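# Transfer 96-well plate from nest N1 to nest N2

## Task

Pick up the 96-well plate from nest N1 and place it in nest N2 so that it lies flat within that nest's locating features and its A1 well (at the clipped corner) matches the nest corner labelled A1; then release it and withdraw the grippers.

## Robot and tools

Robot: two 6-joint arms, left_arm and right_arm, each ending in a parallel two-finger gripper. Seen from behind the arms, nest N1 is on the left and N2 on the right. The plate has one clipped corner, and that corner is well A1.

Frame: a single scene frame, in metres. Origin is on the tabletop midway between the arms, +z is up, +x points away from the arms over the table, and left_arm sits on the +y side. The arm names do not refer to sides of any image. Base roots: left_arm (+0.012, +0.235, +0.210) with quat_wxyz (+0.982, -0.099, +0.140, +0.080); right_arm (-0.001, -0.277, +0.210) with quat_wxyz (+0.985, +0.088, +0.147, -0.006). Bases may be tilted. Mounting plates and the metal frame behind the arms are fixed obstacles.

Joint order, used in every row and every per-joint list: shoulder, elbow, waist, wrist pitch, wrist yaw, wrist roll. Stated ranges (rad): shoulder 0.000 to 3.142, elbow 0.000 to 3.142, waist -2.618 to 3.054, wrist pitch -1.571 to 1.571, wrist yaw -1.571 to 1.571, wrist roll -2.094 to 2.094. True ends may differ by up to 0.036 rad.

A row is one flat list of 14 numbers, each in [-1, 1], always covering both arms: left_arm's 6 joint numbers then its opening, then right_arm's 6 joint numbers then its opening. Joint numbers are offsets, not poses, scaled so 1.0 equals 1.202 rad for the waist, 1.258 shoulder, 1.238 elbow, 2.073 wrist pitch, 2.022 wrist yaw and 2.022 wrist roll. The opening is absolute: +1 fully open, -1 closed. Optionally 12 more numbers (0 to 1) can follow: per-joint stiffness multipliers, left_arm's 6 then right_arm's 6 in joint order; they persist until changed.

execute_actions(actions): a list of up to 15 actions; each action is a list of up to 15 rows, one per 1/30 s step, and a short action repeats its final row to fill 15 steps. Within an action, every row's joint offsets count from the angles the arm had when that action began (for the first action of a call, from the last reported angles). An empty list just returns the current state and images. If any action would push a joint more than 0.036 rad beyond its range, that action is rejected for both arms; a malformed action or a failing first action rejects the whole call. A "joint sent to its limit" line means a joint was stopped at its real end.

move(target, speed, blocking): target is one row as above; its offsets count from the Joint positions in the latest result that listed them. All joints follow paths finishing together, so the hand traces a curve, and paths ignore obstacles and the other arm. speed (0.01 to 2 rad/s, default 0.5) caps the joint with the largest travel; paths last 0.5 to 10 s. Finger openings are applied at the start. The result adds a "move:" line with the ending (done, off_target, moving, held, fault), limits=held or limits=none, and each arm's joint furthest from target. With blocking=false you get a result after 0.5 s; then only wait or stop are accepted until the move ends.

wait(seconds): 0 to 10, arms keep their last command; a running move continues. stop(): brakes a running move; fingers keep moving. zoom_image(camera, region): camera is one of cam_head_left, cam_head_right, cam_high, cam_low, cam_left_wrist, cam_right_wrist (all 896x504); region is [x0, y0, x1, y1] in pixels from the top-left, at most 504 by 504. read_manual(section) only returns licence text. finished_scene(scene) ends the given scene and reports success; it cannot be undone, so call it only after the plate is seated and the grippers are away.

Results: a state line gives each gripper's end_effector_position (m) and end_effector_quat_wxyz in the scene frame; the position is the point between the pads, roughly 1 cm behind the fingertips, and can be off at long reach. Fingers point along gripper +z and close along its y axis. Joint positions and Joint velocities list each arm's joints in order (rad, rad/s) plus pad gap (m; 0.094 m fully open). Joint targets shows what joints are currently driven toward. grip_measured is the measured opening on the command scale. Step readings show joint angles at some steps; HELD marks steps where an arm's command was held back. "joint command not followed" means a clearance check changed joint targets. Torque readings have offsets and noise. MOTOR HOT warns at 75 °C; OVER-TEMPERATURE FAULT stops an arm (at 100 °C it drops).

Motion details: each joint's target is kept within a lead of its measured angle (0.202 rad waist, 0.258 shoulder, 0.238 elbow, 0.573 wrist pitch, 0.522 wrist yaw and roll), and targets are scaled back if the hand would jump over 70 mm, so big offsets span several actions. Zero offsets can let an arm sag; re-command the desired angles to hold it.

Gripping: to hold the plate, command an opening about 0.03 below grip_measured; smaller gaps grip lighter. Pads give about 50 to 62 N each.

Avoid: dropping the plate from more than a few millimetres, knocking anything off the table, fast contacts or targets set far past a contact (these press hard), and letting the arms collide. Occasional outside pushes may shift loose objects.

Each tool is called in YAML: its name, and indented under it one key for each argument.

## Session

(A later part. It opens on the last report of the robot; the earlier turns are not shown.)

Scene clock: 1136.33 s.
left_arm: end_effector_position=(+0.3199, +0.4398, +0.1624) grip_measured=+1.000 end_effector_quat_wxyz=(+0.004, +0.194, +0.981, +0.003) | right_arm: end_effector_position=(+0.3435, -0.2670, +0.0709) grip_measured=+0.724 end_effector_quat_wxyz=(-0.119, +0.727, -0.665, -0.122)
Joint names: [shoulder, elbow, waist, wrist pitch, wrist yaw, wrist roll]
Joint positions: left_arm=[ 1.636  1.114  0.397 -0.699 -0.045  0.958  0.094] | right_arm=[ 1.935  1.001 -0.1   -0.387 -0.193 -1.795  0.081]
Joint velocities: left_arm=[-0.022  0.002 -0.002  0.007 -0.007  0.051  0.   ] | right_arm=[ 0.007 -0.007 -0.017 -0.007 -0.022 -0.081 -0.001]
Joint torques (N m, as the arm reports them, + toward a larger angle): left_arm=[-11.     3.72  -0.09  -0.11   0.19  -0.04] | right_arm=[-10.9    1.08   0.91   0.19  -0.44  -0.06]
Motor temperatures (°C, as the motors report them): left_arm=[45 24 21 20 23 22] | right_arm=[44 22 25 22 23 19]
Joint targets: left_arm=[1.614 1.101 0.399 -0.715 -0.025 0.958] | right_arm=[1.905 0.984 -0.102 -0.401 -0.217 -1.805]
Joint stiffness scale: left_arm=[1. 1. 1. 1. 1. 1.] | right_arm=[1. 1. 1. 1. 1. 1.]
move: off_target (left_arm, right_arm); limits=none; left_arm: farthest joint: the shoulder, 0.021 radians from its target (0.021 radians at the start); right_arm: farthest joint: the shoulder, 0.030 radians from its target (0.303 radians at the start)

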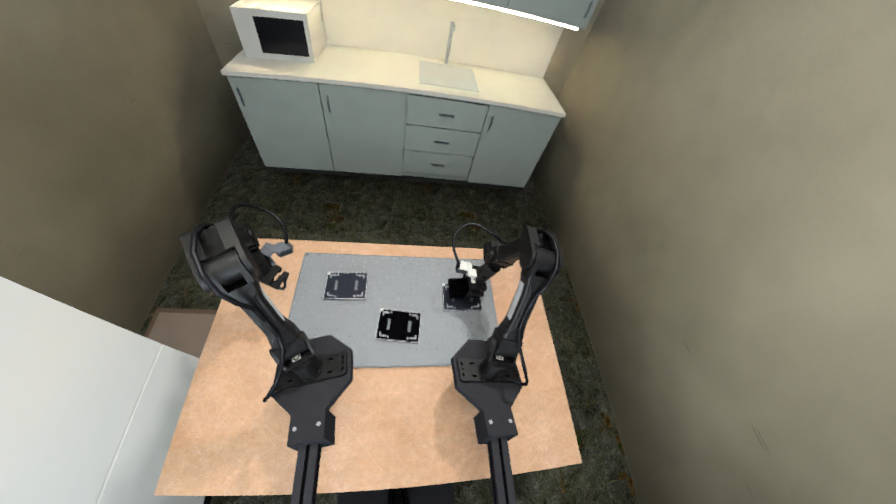

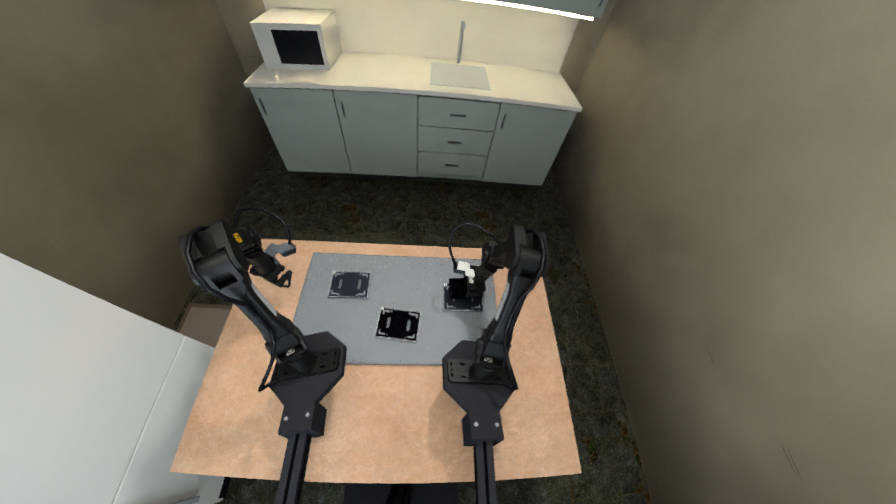

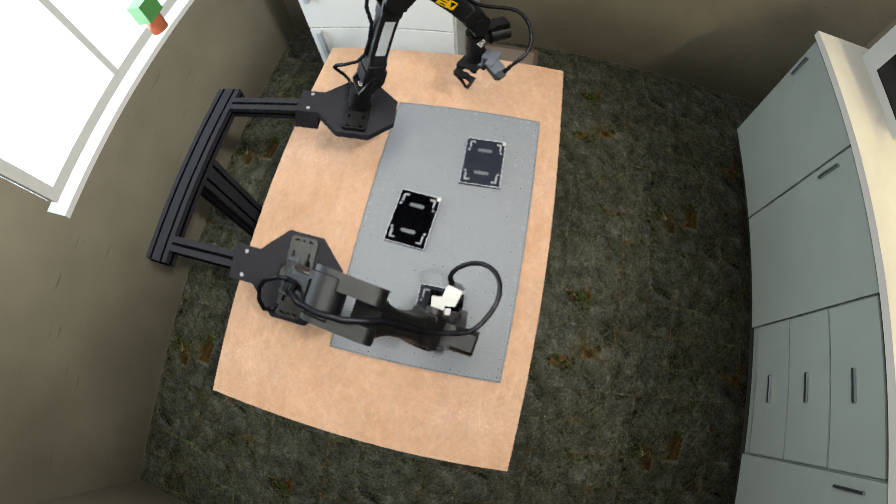

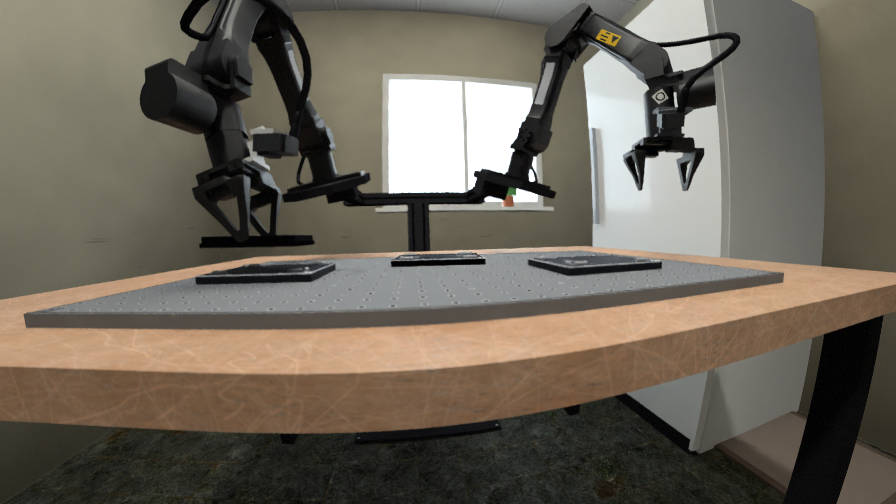

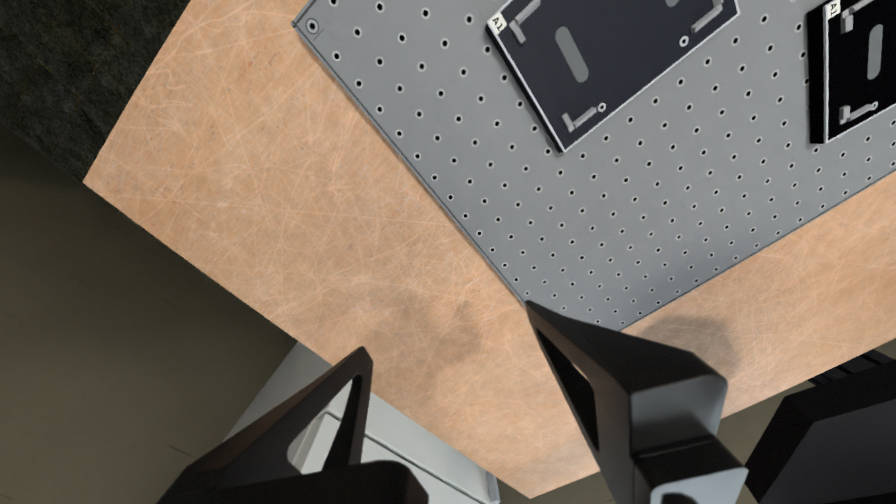

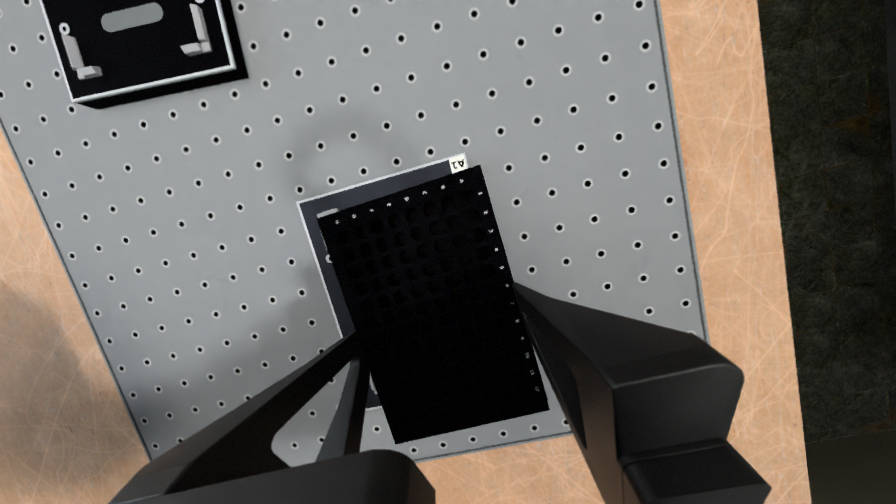

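move:
  target: [-0.017,-0.011,0.002,-0.008,0.01,0,1, 0.026,-0.074,-0.001,0.058,-0.013,0.018,0.685]
  speed: 0.12

zoom_image:
  camera: "cam_right_wrist"
  region: [230, 110, 530, 290]

zoom_image:
  camera: "cam_low"
  region: [170, 200, 370, 320]

Scene clock: 1223.40 s.
left_arm: end_effector_position=(+0.3196, +0.4396, +0.1624) grip_measured=+1.000 end_effector_quat_wxyz=(+0.003, +0.194, +0.981, +0.003) | right_arm: end_effector_position=(+0.3287, -0.2620, +0.0533) grip_measured=+0.724 end_effector_quat_wxyz=(-0.120, +0.718, -0.675, -0.121)
Joint names: [shoulder, elbow, waist, wrist pitch, wrist yaw, wrist roll]
Joint positions: left_arm=[ 1.636  1.114  0.397 -0.7   -0.045  0.958  0.094] | right_arm=[ 1.964  0.925 -0.1   -0.276 -0.196 -1.767  0.081]
Joint velocities: left_arm=[-0.002  0.002 -0.007  0.037 -0.037 -0.037  0.   ] | right_arm=[-0.007  0.002 -0.012  0.066 -0.022 -0.022 -0.001]
Joint torques (N m, as the arm reports them, + toward a larger angle): left_arm=[-10.99   3.73  -0.1   -0.12   0.19  -0.04] | right_arm=[-7.98  0.68  0.94  0.46 -0.44  0.1 ]
Motor temperatures (°C, as the motors report them): left_arm=[46 24 21 20 23 22] | right_arm=[43 21 25 22 23 19]
Joint targets: left_arm=[1.614 1.101 0.399 -0.716 -0.025 0.958] | right_arm=[1.968 0.909 -0.101 -0.267 -0.220 -1.759]
Joint stiffness scale: left_arm=[1. 1. 1. 1. 1. 1.] | right_arm=[1. 1. 1. 1. 1. 1.]
move: off_target (left_arm, right_arm); limits=none; left_arm: farthest joint: the shoulder, 0.021 radians from its target (0.021 radians at the start); right_arm: farthest joint: the wrist yaw, 0.023 radians from its target (0.026 radians at the start)

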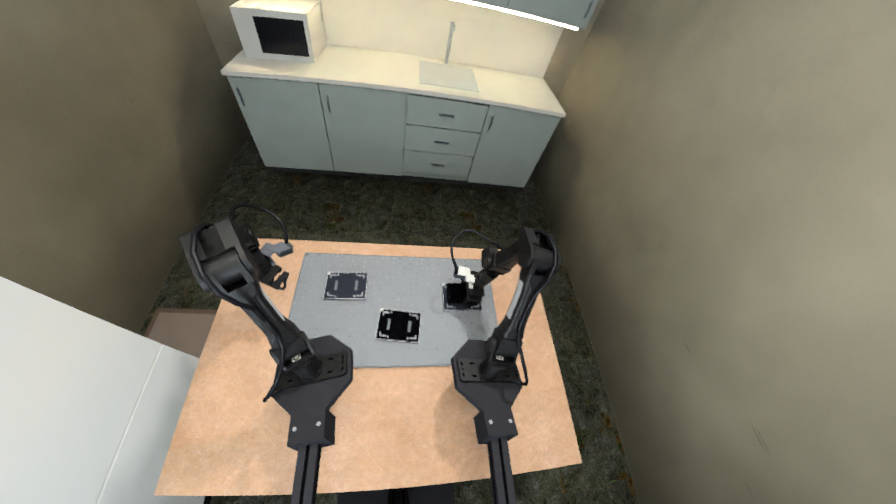

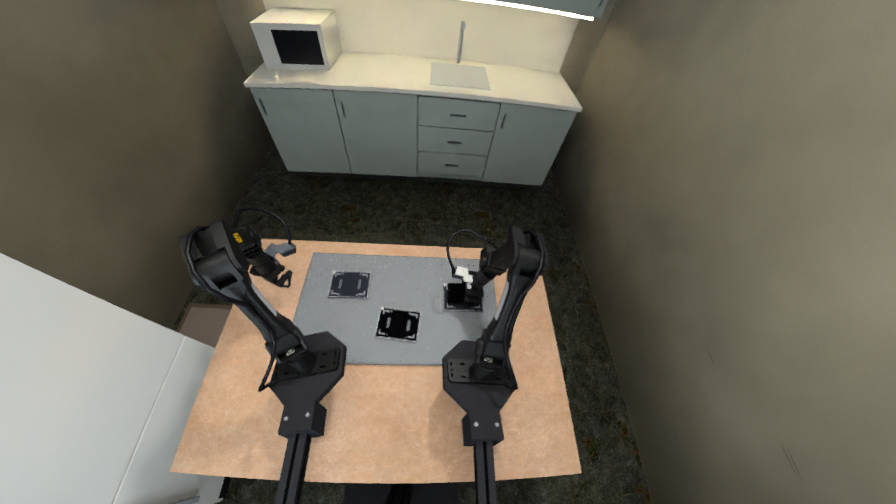

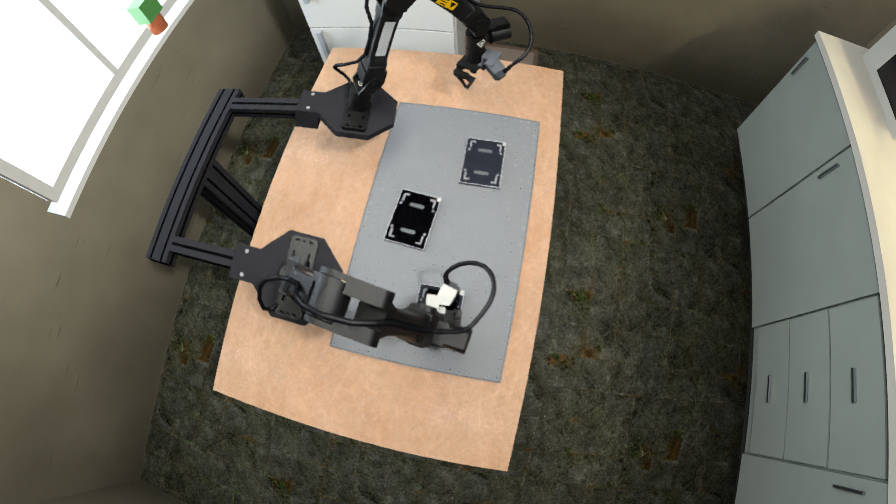

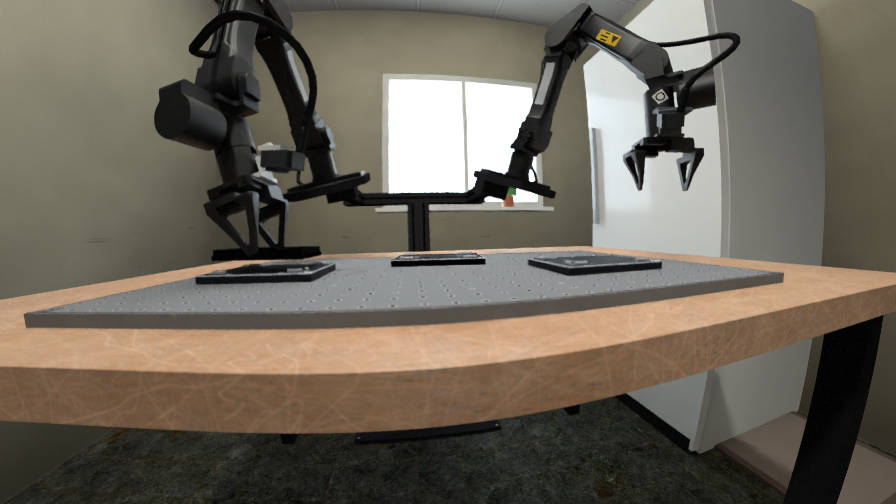

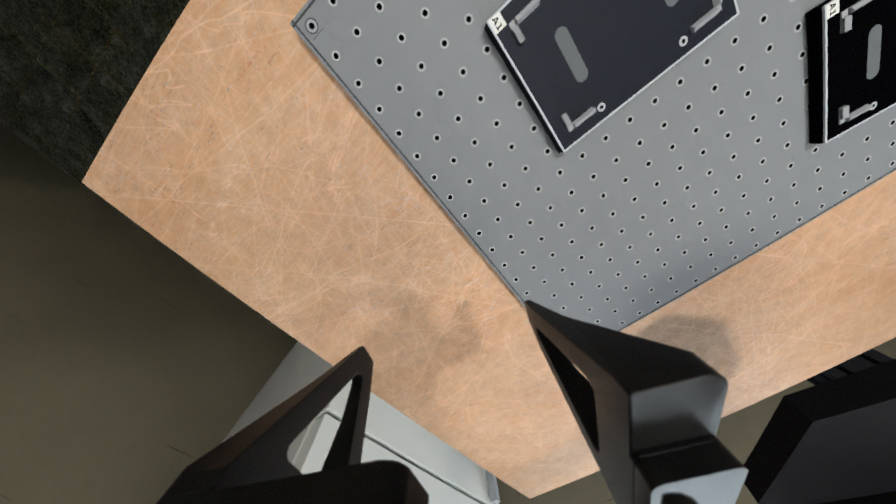

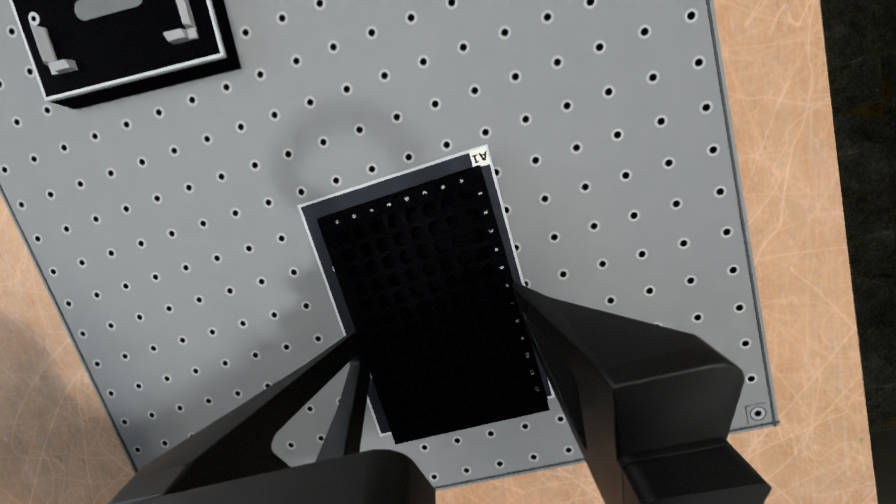

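Region (230, 110, 530, 290) of cam_right_wrist's 896x504 image, scaled by 1.680, with more detail than that image has; it fills the top 302 rows of this view, and the rest is white.

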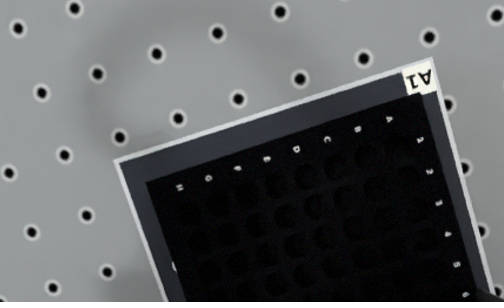

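Region (170, 200, 370, 320) of cam_low's 896x504 image, scaled by 2.520, with more detail than that image has; it fills the top 302 rows of this view, and the rest is white.

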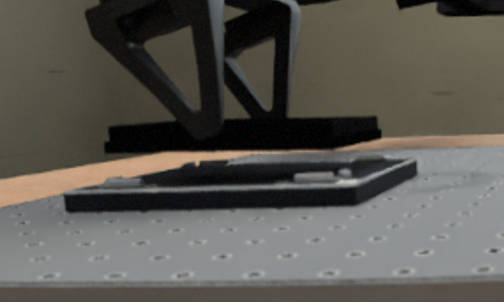

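move:
  target: [-0.017,-0.011,0.002,-0.008,0.01,0,1, 0.003,-0.035,-0.012,0.019,-0.012,0.008,0.685]
  speed: 0.06

zoom_image:
  camera: "cam_right_wrist"
  region: [230, 110, 530, 290]

zoom_image:
  camera: "cam_low"
  region: [170, 200, 370, 320]

Scene clock: 1279.10 s.
left_arm: end_effector_position=(+0.3195, +0.4395, +0.1624) grip_measured=+1.000 end_effector_quat_wxyz=(+0.003, +0.194, +0.981, +0.002) | right_arm: end_effector_position=(+0.3237, -0.2634, +0.0500) grip_measured=+0.724 end_effector_quat_wxyz=(-0.120, +0.713, -0.681, -0.120)
Joint names: [shoulder, elbow, waist, wrist pitch, wrist yaw, wrist roll]
Joint positions: left_arm=[ 1.636  1.114  0.397 -0.701 -0.045  0.958  0.094] | right_arm=[ 1.964  0.899 -0.107 -0.245 -0.197 -1.76   0.081]
Joint velocities: left_arm=[-0.012 -0.012  0.002 -0.066 -0.051 -0.037  0.   ] | right_arm=[ 0.002 -0.007  0.007  0.037  0.007 -0.022  0.001]
Joint torques (N m, as the arm reports them, + toward a larger angle): left_arm=[-10.99   3.72  -0.08  -0.11   0.19  -0.04] | right_arm=[-7.89  0.58  0.49  0.48 -0.46  0.09]
Motor temperatures (°C, as the motors report them): left_arm=[46 24 21 20 23 22] | right_arm=[39 21 25 22 23 19]
Joint targets: left_arm=[1.614 1.101 0.399 -0.717 -0.025 0.958] | right_arm=[1.968 0.882 -0.114 -0.236 -0.220 -1.751]
Joint stiffness scale: left_arm=[1. 1. 1. 1. 1. 1.] | right_arm=[1. 1. 1. 1. 1. 1.]
move: off_target (left_arm, right_arm); limits=none; left_arm: farthest joint: the shoulder, 0.021 radians from its target (0.021 radians at the start); right_arm: farthest joint: the wrist yaw, 0.024 radians from its target (0.024 radians at the start)

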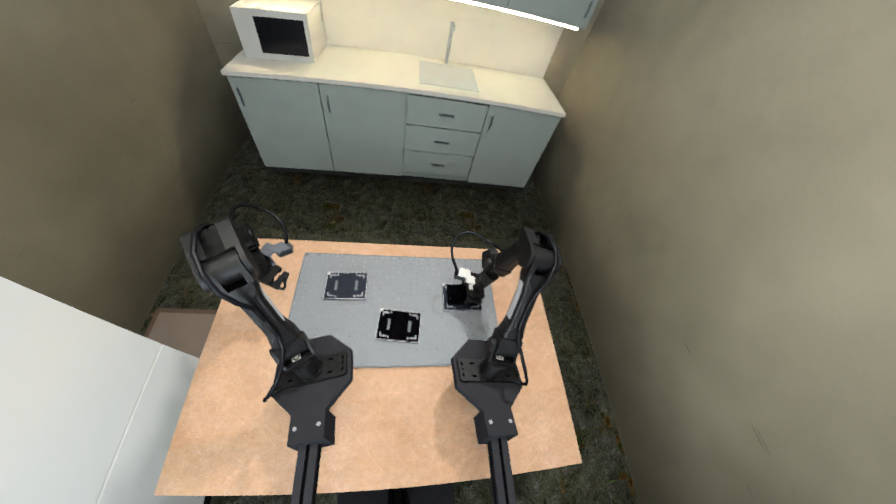

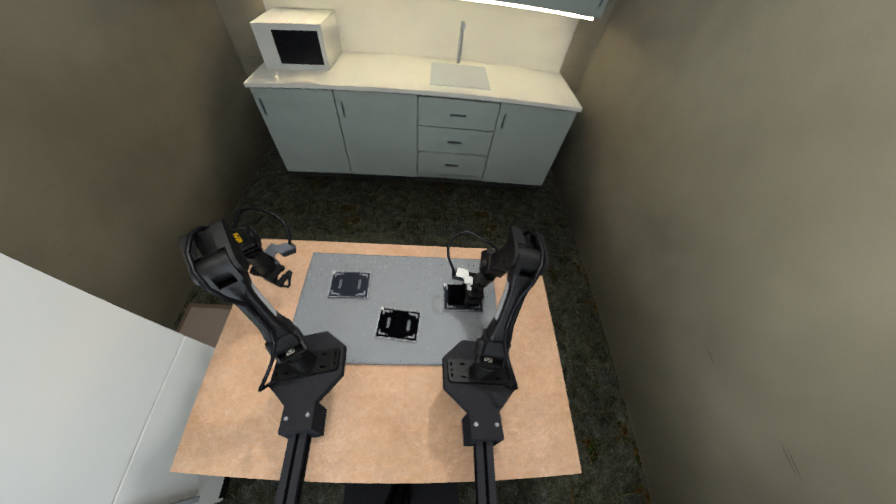

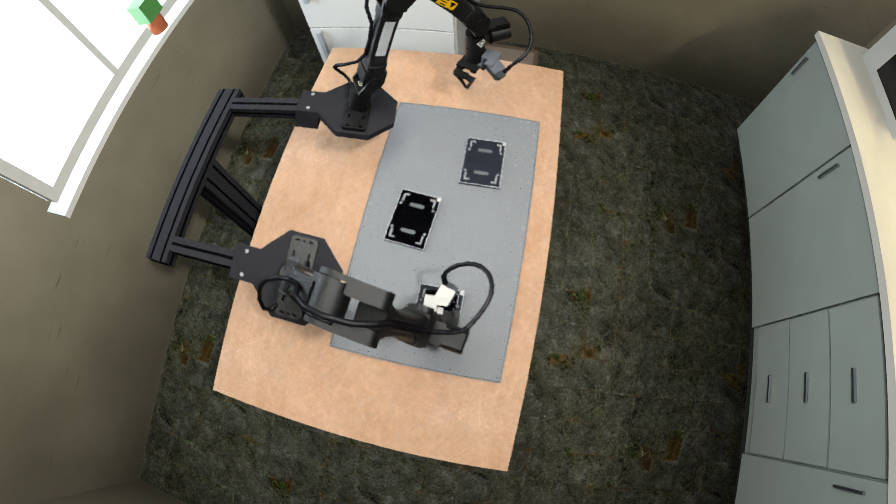

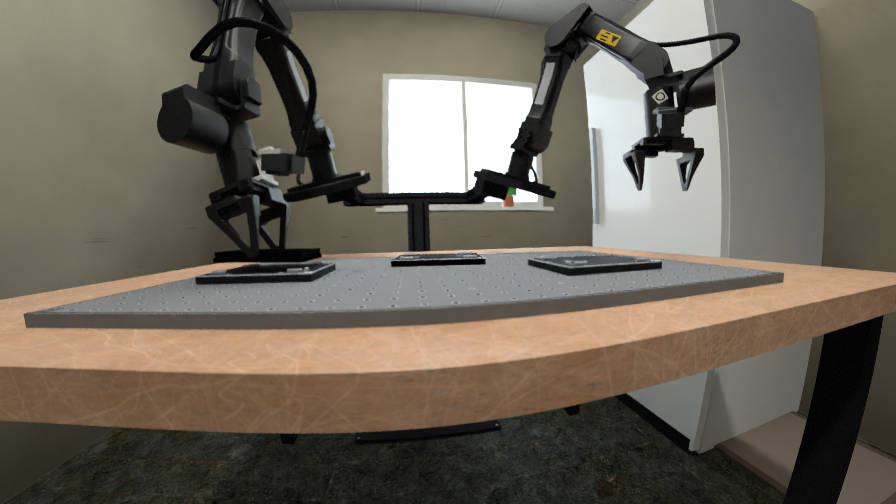

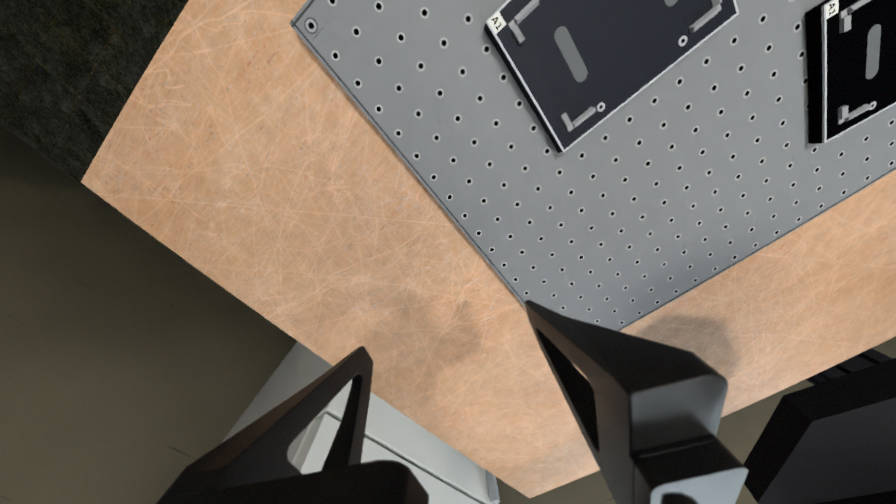

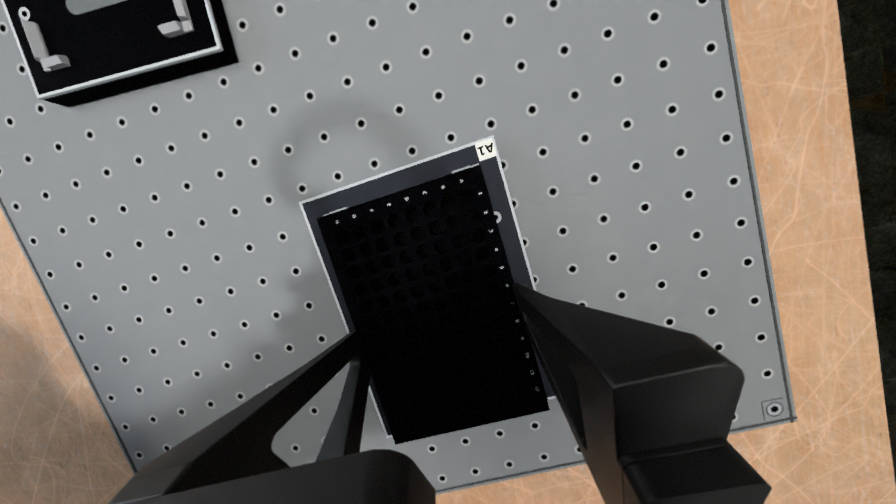

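Region (230, 110, 530, 290) of cam_right_wrist's 896x504 image, scaled by 1.680, with more detail than that image has; it fills the top 302 rows of this view, and the rest is white.

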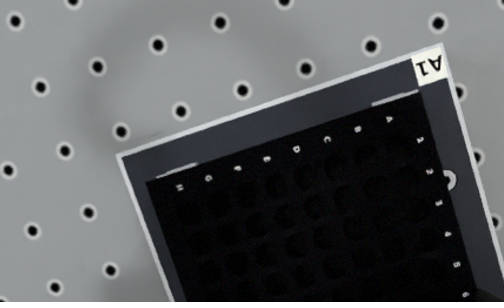

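Region (170, 200, 370, 320) of cam_low's 896x504 image, scaled by 2.520, with more detail than that image has; it fills the top 302 rows of this view, and the rest is white.

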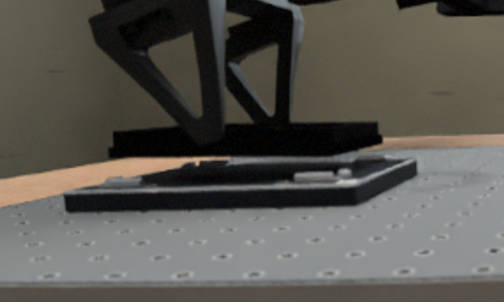

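zoom_image:
  camera: "cam_right_wrist"
  region: [440, 130, 540, 260]

zoom_image:
  camera: "cam_left_wrist"
  region: [470, 0, 760, 170]

Region (440, 130, 540, 260) of cam_right_wrist's 896x504 image, scaled by 3.877, with more detail than that image has; it fills the left 388 columns of this view, and the rest is white.

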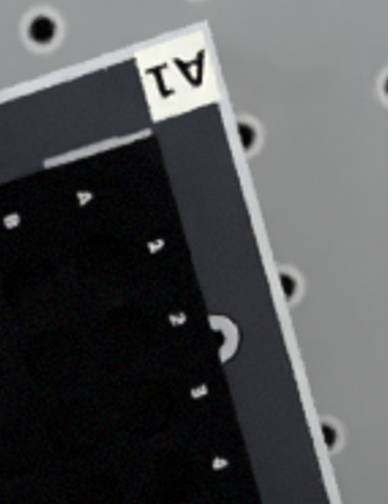

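Region (470, 0, 760, 170) of cam_left_wrist's 896x504 image, scaled by 1.738, with more detail than that image has; it fills the top 295 rows of this view, and the rest is white.

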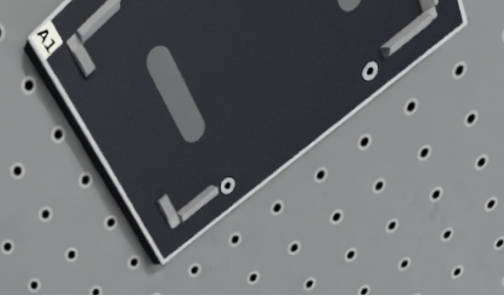

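move:
  target: [-0.017,-0.011,0.002,-0.008,0.01,0,1, 0.0127,-0.0137,-0.0125,0.0097,-0.0114,-0.0124,0.685]
  speed: 0.04

zoom_image:
  camera: "cam_right_wrist"
  region: [280, 110, 540, 270]

zoom_image:
  camera: "cam_low"
  region: [180, 230, 350, 300]

Scene clock: 1381.20 s.
left_arm: end_effector_position=(+0.3192, +0.4394, +0.1624) grip_measured=+1.000 end_effector_quat_wxyz=(+0.003, +0.194, +0.981, +0.002) | right_arm: end_effector_position=(+0.3232, -0.2659, +0.0463) grip_measured=+0.724 end_effector_quat_wxyz=(-0.120, +0.716, -0.678, -0.118)
Joint names: [shoulder, elbow, waist, wrist pitch, wrist yaw, wrist roll]
Joint positions: left_arm=[ 1.636  1.114  0.397 -0.702 -0.045  0.958  0.094] | right_arm=[ 1.976  0.899 -0.115 -0.234 -0.196 -1.775  0.081]
Joint velocities: left_arm=[-0.007 -0.002  0.002 -0.095 -0.007  0.022  0.   ] | right_arm=[-0.022 -0.002 -0.012 -0.007  0.037  0.022 -0.001]
Joint torques (N m, as the arm reports them, + toward a larger angle): left_arm=[-10.98   3.72  -0.09  -0.12   0.19  -0.04] | right_arm=[-7.93  0.47  0.5   0.46 -0.45 -0.12]
Motor temperatures (°C, as the motors report them): left_arm=[46 24 20 20 23 22] | right_arm=[38 21 24 22 23 19]
Joint targets: left_arm=[1.614 1.101 0.399 -0.718 -0.025 0.958] | right_arm=[1.980 0.882 -0.122 -0.225 -0.220 -1.785]
Joint stiffness scale: left_arm=[1. 1. 1. 1. 1. 1.] | right_arm=[1. 1. 1. 1. 1. 1.]
move: off_target (left_arm, right_arm); limits=none; left_arm: farthest joint: the shoulder, 0.021 radians from its target (0.021 radians at the start); right_arm: farthest joint: the wrist yaw, 0.024 radians from its target (0.023 radians at the start)

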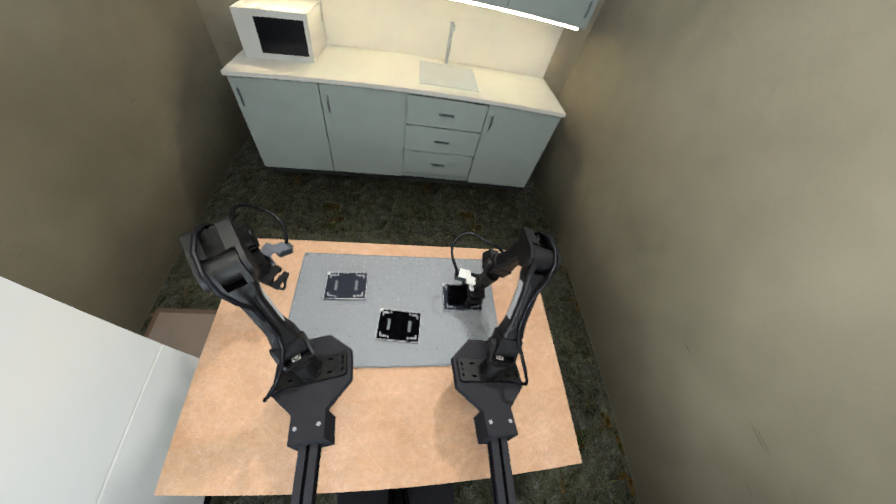

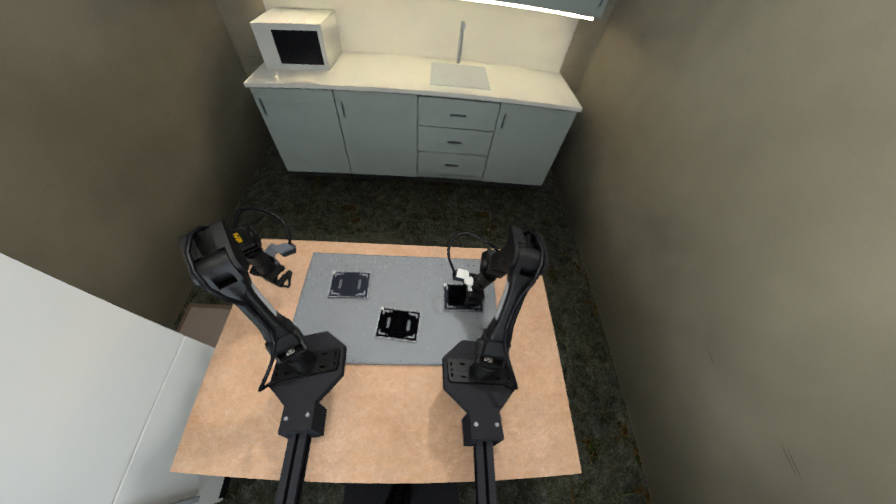

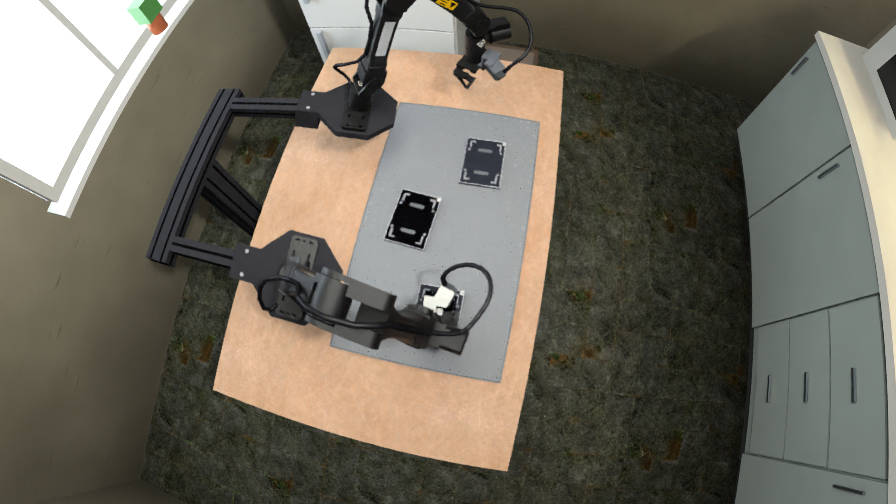

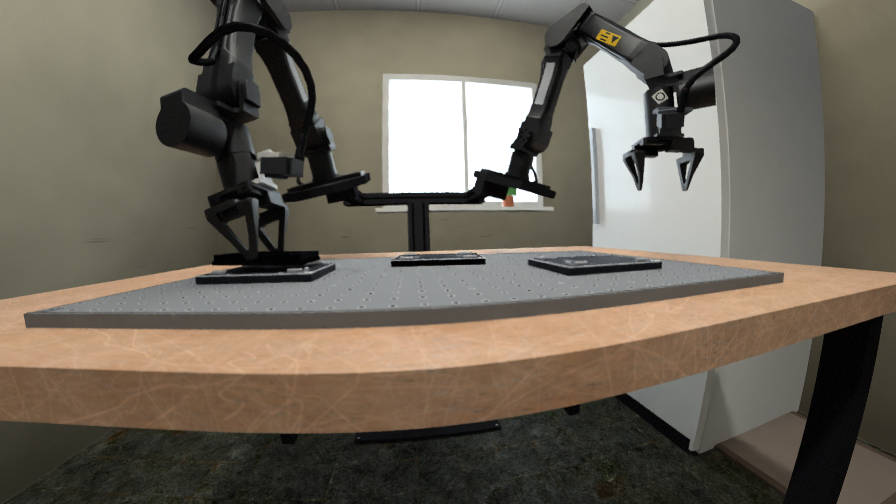

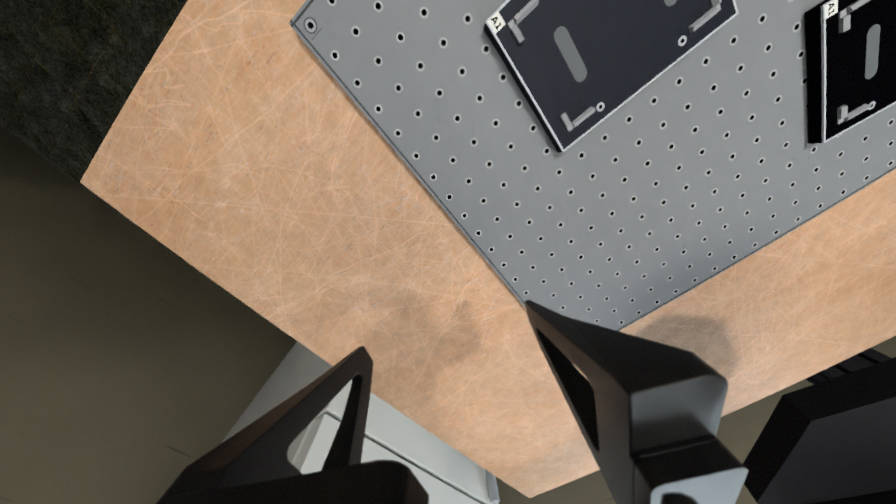

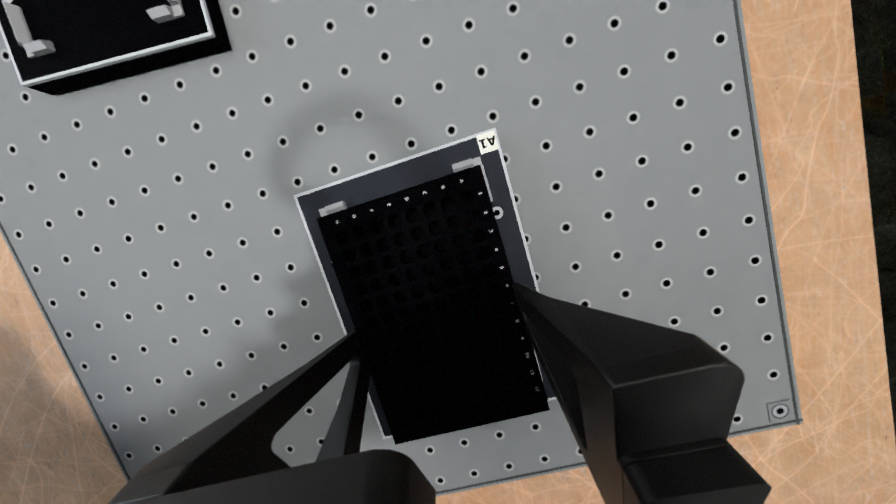

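Region (280, 110, 540, 270) of cam_right_wrist's 896x504 image, scaled by 1.938, with more detail than that image has; it fills the top 310 rows of this view, and the rest is white.

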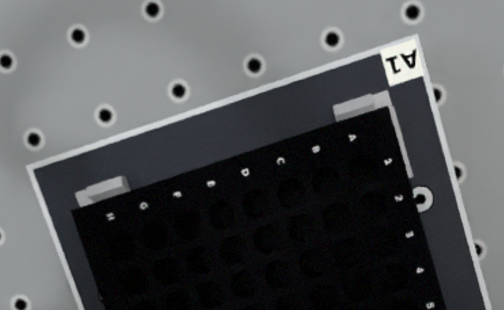

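Region (180, 230, 350, 300) of cam_low's 896x504 image, scaled by 2.965, with more detail than that image has; it fills the top 208 rows of this view, and the rest is white.

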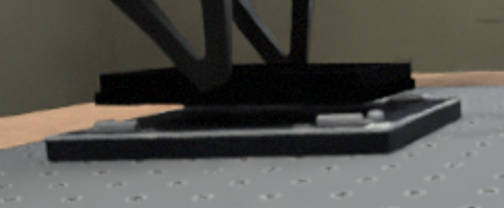

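zoom_image:
  camera: "cam_right_wrist"
  region: [440, 140, 520, 230]

zoom_image:
  camera: "cam_right_wrist"
  region: [340, 360, 600, 480]

Region (440, 140, 520, 230) of cam_right_wrist's 896x504 image, scaled by 5.600, with more detail than that image has.

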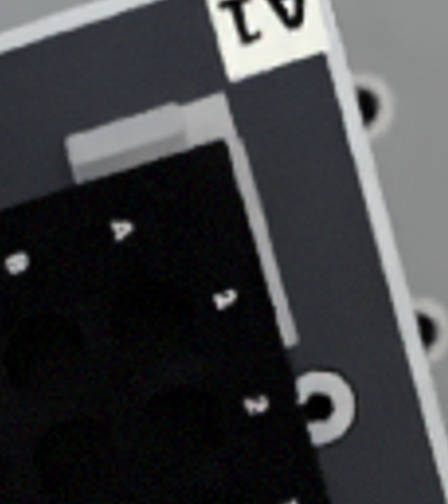

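Region (340, 360, 600, 480) of cam_right_wrist's 896x504 image, scaled by 1.938, with more detail than that image has; it fills the top 233 rows of this view, and the rest is white.

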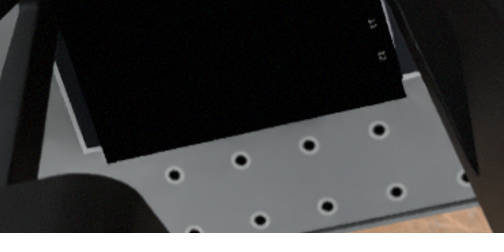

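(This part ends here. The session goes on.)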